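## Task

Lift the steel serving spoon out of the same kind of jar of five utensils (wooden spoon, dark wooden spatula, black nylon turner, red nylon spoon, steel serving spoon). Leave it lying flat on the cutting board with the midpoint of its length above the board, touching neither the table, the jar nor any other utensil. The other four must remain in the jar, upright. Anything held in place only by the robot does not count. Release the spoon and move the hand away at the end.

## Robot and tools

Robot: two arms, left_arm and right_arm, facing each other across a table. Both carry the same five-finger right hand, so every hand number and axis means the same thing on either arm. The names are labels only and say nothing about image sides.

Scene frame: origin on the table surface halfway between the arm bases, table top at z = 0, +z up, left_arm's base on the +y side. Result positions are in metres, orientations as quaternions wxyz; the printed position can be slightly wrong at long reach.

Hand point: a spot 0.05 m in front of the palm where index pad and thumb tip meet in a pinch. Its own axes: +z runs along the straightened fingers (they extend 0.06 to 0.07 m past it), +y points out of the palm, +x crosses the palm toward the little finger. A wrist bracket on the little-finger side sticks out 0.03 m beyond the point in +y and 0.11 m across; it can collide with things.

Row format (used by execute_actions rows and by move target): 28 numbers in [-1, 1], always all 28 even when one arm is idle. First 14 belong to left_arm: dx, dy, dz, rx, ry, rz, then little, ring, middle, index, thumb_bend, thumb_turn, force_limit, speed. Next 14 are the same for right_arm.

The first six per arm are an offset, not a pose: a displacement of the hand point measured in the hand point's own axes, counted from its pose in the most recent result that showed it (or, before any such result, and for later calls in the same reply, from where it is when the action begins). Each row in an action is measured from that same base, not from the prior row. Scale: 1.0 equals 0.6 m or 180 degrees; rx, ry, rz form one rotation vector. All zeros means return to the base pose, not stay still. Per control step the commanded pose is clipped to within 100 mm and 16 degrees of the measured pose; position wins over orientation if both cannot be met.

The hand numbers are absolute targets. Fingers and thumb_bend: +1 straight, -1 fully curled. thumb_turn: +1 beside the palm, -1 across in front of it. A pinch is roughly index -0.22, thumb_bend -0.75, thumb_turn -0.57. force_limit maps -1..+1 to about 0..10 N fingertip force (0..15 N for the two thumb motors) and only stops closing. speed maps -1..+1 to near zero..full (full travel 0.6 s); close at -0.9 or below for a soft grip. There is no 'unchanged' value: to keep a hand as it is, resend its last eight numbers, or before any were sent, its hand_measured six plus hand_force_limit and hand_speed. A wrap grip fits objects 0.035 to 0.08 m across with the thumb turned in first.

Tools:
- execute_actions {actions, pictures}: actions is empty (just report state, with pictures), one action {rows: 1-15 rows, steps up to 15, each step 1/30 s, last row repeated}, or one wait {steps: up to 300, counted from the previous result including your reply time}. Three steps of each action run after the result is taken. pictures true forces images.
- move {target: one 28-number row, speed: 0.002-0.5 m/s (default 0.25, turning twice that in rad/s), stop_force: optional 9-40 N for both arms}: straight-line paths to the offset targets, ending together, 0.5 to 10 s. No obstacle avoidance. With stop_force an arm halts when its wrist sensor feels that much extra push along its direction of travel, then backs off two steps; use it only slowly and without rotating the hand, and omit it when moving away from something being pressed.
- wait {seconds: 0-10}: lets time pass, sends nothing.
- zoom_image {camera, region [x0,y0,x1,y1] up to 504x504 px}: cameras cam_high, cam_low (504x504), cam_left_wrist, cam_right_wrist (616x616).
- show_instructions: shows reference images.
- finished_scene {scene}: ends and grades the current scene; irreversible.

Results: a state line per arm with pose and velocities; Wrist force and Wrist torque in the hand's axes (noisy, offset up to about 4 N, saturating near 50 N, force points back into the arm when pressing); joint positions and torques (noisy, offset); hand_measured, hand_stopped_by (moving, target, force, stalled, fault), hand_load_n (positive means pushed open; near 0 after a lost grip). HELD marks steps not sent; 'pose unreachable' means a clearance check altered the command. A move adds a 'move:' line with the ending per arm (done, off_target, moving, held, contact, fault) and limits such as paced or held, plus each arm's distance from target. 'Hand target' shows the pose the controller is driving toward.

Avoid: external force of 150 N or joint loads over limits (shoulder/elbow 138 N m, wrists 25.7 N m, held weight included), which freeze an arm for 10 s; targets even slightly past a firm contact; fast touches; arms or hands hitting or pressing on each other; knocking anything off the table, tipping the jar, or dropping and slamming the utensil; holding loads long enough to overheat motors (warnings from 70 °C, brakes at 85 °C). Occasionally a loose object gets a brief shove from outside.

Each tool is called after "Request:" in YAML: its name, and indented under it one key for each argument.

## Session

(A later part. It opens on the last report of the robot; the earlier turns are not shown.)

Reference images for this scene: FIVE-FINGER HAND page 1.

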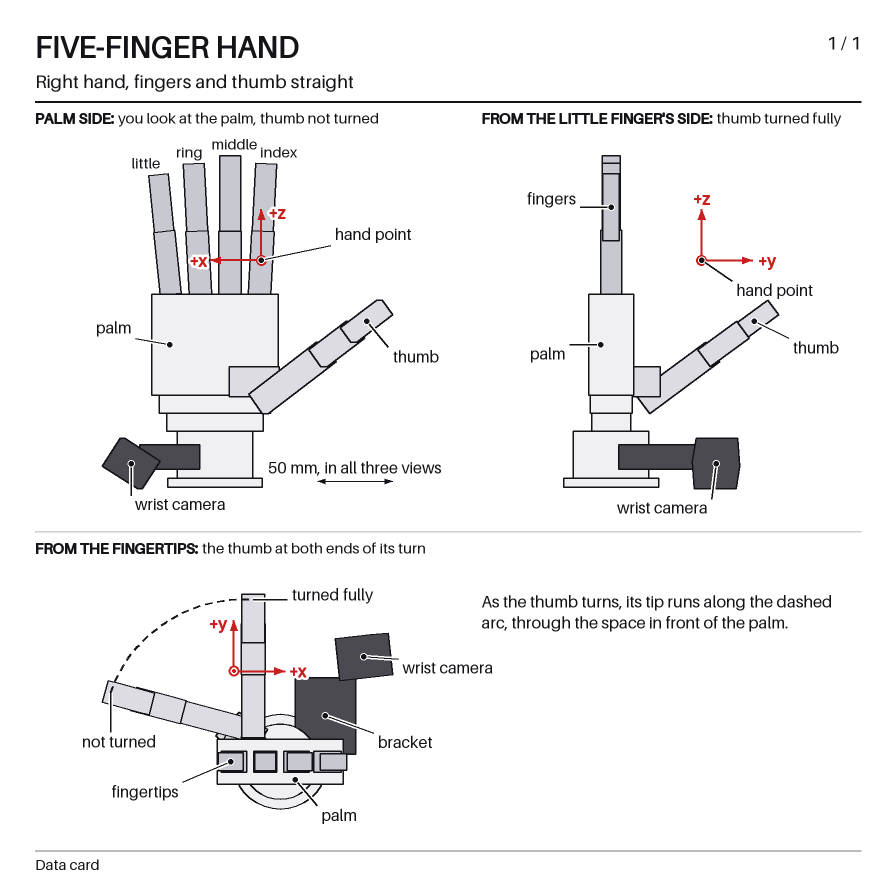

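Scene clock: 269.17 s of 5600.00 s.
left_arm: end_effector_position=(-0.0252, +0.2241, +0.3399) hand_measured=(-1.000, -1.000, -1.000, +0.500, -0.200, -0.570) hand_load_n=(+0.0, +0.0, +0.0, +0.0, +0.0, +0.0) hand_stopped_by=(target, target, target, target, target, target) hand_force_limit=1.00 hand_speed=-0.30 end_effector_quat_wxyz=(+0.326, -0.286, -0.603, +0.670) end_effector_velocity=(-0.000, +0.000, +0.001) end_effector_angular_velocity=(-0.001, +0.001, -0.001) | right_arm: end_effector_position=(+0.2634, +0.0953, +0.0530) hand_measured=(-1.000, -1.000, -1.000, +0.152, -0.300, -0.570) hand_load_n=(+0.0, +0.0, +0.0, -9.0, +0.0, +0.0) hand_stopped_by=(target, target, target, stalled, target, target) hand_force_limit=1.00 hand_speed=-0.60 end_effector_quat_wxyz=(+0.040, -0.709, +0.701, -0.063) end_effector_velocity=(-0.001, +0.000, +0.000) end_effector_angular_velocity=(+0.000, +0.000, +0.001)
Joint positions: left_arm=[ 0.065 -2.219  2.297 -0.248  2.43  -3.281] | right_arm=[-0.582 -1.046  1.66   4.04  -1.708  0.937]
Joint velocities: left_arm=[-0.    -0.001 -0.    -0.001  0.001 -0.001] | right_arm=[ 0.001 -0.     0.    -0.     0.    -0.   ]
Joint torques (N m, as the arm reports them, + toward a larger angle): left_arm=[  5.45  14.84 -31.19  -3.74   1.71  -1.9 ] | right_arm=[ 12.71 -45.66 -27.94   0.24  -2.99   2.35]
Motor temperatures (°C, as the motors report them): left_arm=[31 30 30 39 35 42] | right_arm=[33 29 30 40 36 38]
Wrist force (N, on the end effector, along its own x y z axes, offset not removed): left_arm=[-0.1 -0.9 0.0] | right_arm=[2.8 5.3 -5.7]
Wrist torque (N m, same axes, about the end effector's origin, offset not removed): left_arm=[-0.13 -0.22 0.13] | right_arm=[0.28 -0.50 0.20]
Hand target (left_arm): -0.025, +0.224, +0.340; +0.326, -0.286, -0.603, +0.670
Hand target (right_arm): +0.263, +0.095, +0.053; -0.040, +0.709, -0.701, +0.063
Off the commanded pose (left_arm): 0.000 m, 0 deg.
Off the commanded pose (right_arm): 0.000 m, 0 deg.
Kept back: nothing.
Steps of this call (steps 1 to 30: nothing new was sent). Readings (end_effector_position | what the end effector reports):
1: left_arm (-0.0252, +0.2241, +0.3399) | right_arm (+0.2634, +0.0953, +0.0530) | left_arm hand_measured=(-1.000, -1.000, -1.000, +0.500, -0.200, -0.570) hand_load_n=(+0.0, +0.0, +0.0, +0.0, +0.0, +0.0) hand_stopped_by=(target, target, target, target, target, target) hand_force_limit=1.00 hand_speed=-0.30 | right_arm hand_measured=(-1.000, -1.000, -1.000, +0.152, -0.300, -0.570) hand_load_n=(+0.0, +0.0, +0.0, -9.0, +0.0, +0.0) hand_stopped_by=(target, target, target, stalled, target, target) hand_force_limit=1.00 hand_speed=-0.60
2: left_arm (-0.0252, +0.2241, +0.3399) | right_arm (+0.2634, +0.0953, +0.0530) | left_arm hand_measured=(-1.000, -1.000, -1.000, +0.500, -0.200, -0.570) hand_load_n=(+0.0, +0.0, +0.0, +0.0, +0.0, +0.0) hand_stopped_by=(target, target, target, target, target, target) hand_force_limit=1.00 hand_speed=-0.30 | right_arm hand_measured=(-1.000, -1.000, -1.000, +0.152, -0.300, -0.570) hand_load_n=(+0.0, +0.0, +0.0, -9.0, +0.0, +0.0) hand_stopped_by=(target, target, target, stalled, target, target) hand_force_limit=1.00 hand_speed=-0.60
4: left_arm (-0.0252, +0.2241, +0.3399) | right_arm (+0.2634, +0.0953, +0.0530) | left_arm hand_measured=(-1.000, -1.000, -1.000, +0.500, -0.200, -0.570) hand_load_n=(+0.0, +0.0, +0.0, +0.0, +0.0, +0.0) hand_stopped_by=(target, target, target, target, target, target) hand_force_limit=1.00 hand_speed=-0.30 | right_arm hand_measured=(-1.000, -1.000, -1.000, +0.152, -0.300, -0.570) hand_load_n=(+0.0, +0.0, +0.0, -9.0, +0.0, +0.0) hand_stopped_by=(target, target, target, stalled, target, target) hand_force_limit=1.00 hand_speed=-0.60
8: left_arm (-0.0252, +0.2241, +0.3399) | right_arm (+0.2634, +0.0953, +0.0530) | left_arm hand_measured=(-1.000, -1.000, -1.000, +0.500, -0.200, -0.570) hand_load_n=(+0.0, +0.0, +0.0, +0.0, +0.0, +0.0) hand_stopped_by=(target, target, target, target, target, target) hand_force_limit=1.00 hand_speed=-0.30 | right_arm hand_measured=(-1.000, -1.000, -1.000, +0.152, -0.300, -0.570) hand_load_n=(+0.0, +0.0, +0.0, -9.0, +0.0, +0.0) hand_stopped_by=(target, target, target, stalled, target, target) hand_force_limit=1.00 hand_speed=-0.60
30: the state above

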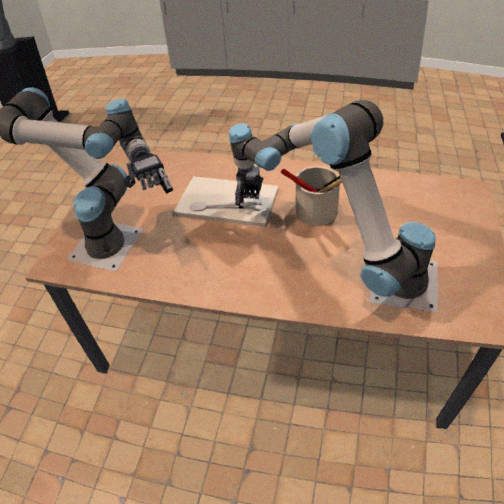

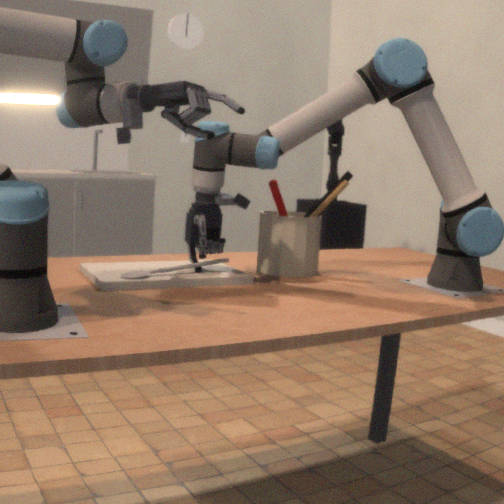

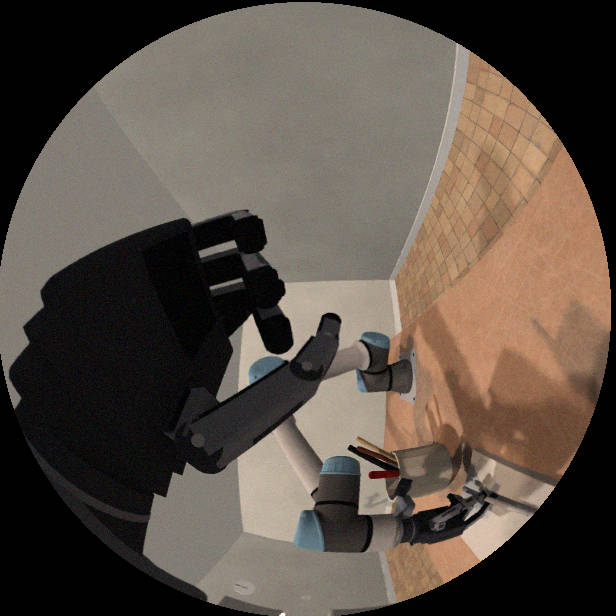

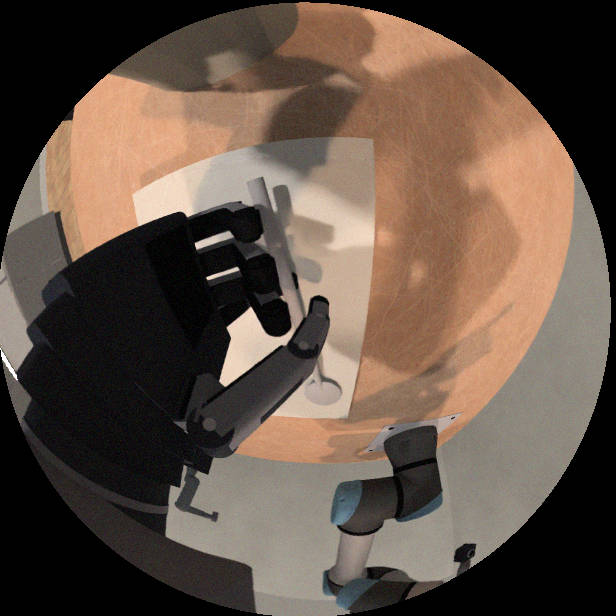

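Request:
move:
  target: [0,0,0,0,0,0,-1,-1,-1,0.5,-0.2,-0.57,1,-0.3, 0,-0.09,-0.008,0,0,0,-1,-1,-1,0.3,-0.3,-0.57,1,-0.6]
  speed: 0.015

Request:
move:
  target: [0,0,0,0,0,0,-1,-1,-1,0.5,-0.2,-0.57,1,-0.3, 0,0,-0.3,0,0,0,-1,-1,-1,0.3,-0.3,-0.57,1,-0.6]
  speed: 0.15

Scene clock: 273.30 s of 5600.00 s.
left_arm: end_effector_position=(-0.0252, +0.2241, +0.3399) hand_measured=(-1.000, -1.000, -1.000, +0.500, -0.200, -0.570) hand_load_n=(+0.0, +0.0, +0.0, +0.0, +0.0, +0.0) hand_stopped_by=(target, target, target, target, target, target) hand_force_limit=1.00 hand_speed=-0.30 end_effector_quat_wxyz=(+0.326, -0.286, -0.603, +0.670) end_effector_velocity=(+0.000, +0.000, -0.000) end_effector_angular_velocity=(+0.001, +0.001, +0.000) | right_arm: end_effector_position=(+0.3158, +0.0962, +0.0655) hand_measured=(-1.000, -1.000, -1.000, +0.154, -0.300, -0.570) hand_load_n=(+0.0, +0.0, +0.0, +0.0, +0.0, +0.0) hand_stopped_by=(target, target, target, stalled, target, target) hand_force_limit=1.00 hand_speed=-0.60 end_effector_quat_wxyz=(+0.040, -0.709, +0.701, -0.063) end_effector_velocity=(+0.003, -0.000, +0.001) end_effector_angular_velocity=(-0.000, +0.000, +0.001)
Joint positions: left_arm=[ 0.065 -2.219  2.297 -0.248  2.43  -3.281] | right_arm=[-0.646 -1.014  1.571  4.088 -1.705  0.873]
Joint velocities: left_arm=[ 0.001 -0.001  0.     0.001  0.    -0.001] | right_arm=[-0.003  0.002 -0.005  0.003  0.    -0.005]
Joint torques (N m, as the arm reports them, + toward a larger angle): left_arm=[  5.66  15.15 -31.14  -3.68   1.76  -1.81] | right_arm=[-13.17 -30.49 -27.77   0.12   1.84  -2.29]
Motor temperatures (°C, as the motors report them): left_arm=[31 30 30 39 35 42] | right_arm=[33 29 30 40 36 38]
Wrist force (N, on the end effector, along its own x y z axes, offset not removed): left_arm=[0.4 -1.0 0.0] | right_arm=[2.1 2.6 3.8]
Wrist torque (N m, same axes, about the end effector's origin, offset not removed): left_arm=[-0.12 -0.25 0.09] | right_arm=[0.31 -0.56 0.12]
Hand target (left_arm): -0.025, +0.224, +0.340; +0.326, -0.286, -0.603, +0.670
Hand target (right_arm): +0.316, +0.096, +0.066; -0.040, +0.709, -0.701, +0.063
Off the commanded pose (left_arm): 0.000 m, 0 deg.
Off the commanded pose (right_arm): 0.000 m, 0 deg.
Kept back: nothing.
move: done

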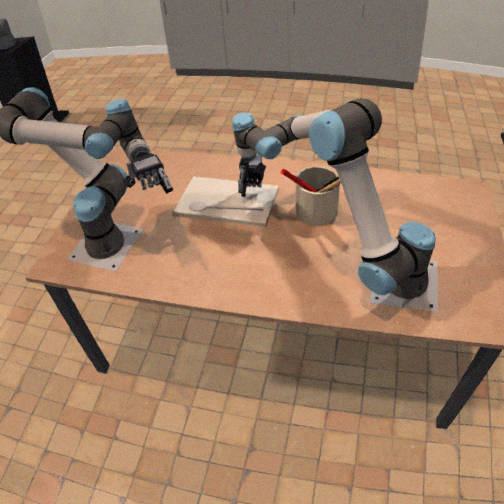

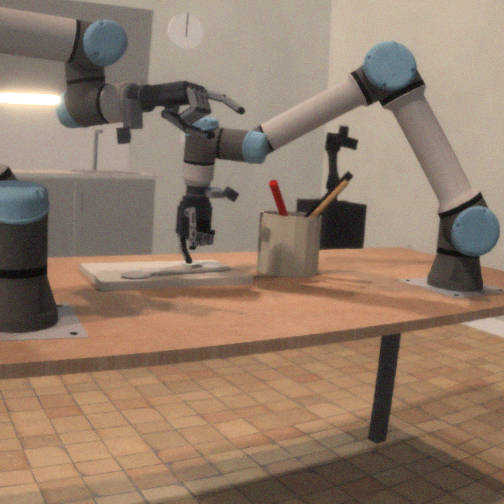

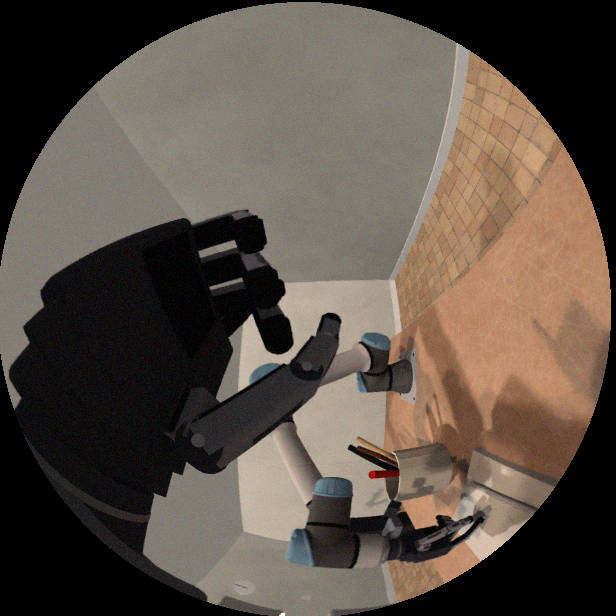

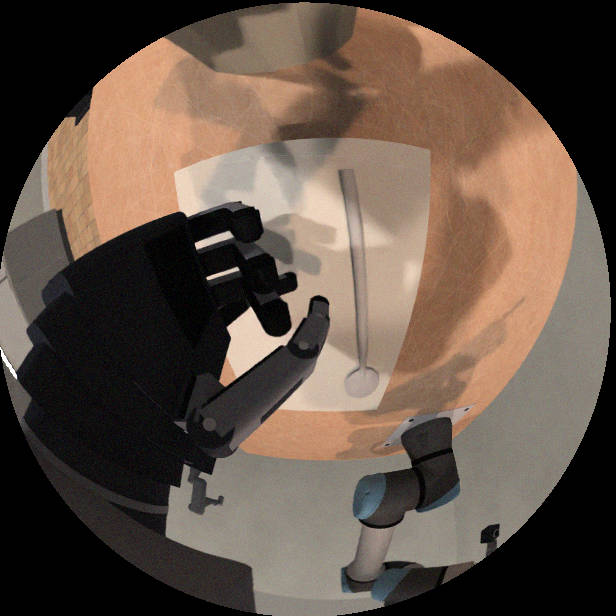

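Scene clock: 275.10 s of 5600.00 s.
left_arm: end_effector_position=(-0.0252, +0.2241, +0.3399) hand_measured=(-1.000, -1.000, -1.000, +0.500, -0.200, -0.570) hand_load_n=(+0.0, +0.0, +0.0, +0.0, +0.0, +0.0) hand_stopped_by=(target, target, target, target, target, target) hand_force_limit=1.00 hand_speed=-0.30 end_effector_quat_wxyz=(+0.326, -0.286, -0.603, +0.670) end_effector_velocity=(-0.001, +0.000, -0.000) end_effector_angular_velocity=(+0.001, +0.000, -0.003) | right_arm: end_effector_position=(+0.2895, +0.1024, +0.2431) hand_measured=(-1.000, -1.000, -1.000, +0.154, -0.300, -0.570) hand_load_n=(+0.0, +0.0, +0.0, +0.0, +0.0, +0.0) hand_stopped_by=(target, target, target, stalled, target, target) hand_force_limit=1.00 hand_speed=-0.60 end_effector_quat_wxyz=(+0.040, -0.709, +0.701, -0.063) end_effector_velocity=(-0.000, -0.000, +0.003) end_effector_angular_velocity=(-0.002, +0.000, +0.000)
Joint positions: left_arm=[ 0.065 -2.219  2.297 -0.248  2.43  -3.281] | right_arm=[-0.608 -1.176  1.331  4.495 -1.707  0.91 ]
Joint velocities: left_arm=[-0.002  0.     0.001 -0.     0.001 -0.   ] | right_arm=[ 0.001 -0.    -0.007  0.009 -0.001  0.   ]
Joint torques (N m, as the arm reports them, + toward a larger angle): left_arm=[  5.71  15.35 -31.53  -3.61   1.8   -1.78] | right_arm=[ 14.85 -47.62 -34.64  -0.03  -1.91   2.39]
Motor temperatures (°C, as the motors report them): left_arm=[31 30 30 39 35 42] | right_arm=[33 29 30 40 36 38]
Wrist force (N, on the end effector, along its own x y z axes, offset not removed): left_arm=[0.2 -1.6 -0.1] | right_arm=[2.3 2.0 2.7]
Wrist torque (N m, same axes, about the end effector's origin, offset not removed): left_arm=[-0.21 -0.23 0.06] | right_arm=[0.30 -0.63 0.10]
Hand target (left_arm): -0.025, +0.224, +0.340; +0.326, -0.286, -0.603, +0.670
Hand target (right_arm): +0.289, +0.102, +0.243; -0.040, +0.709, -0.701, +0.063
Off the commanded pose (left_arm): 0.000 m, 0 deg.
Off the commanded pose (right_arm): 0.001 m, 0 deg.
Kept back: nothing.
move: done

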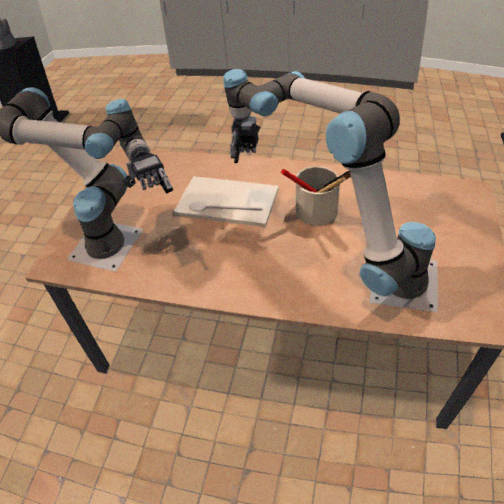

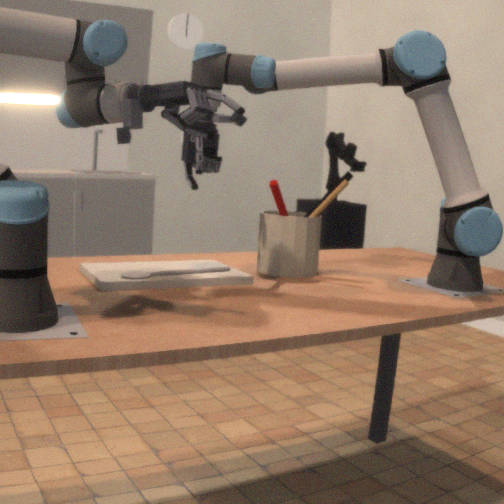

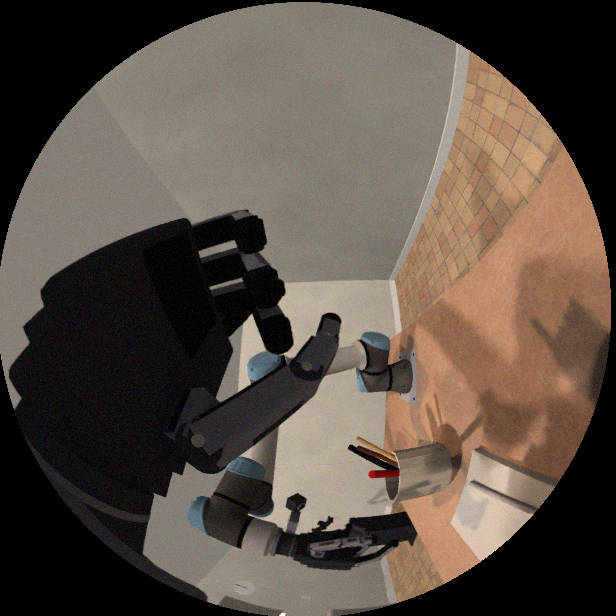

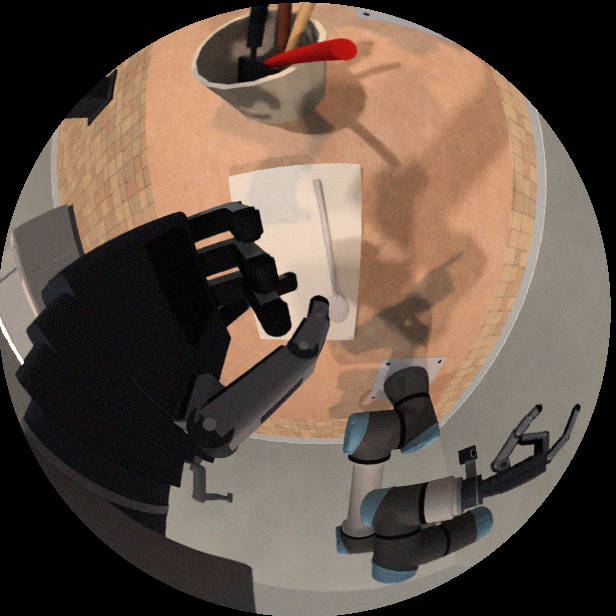

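Request:
finished_scene:
  scene: 2

The scene is finished: the task was done.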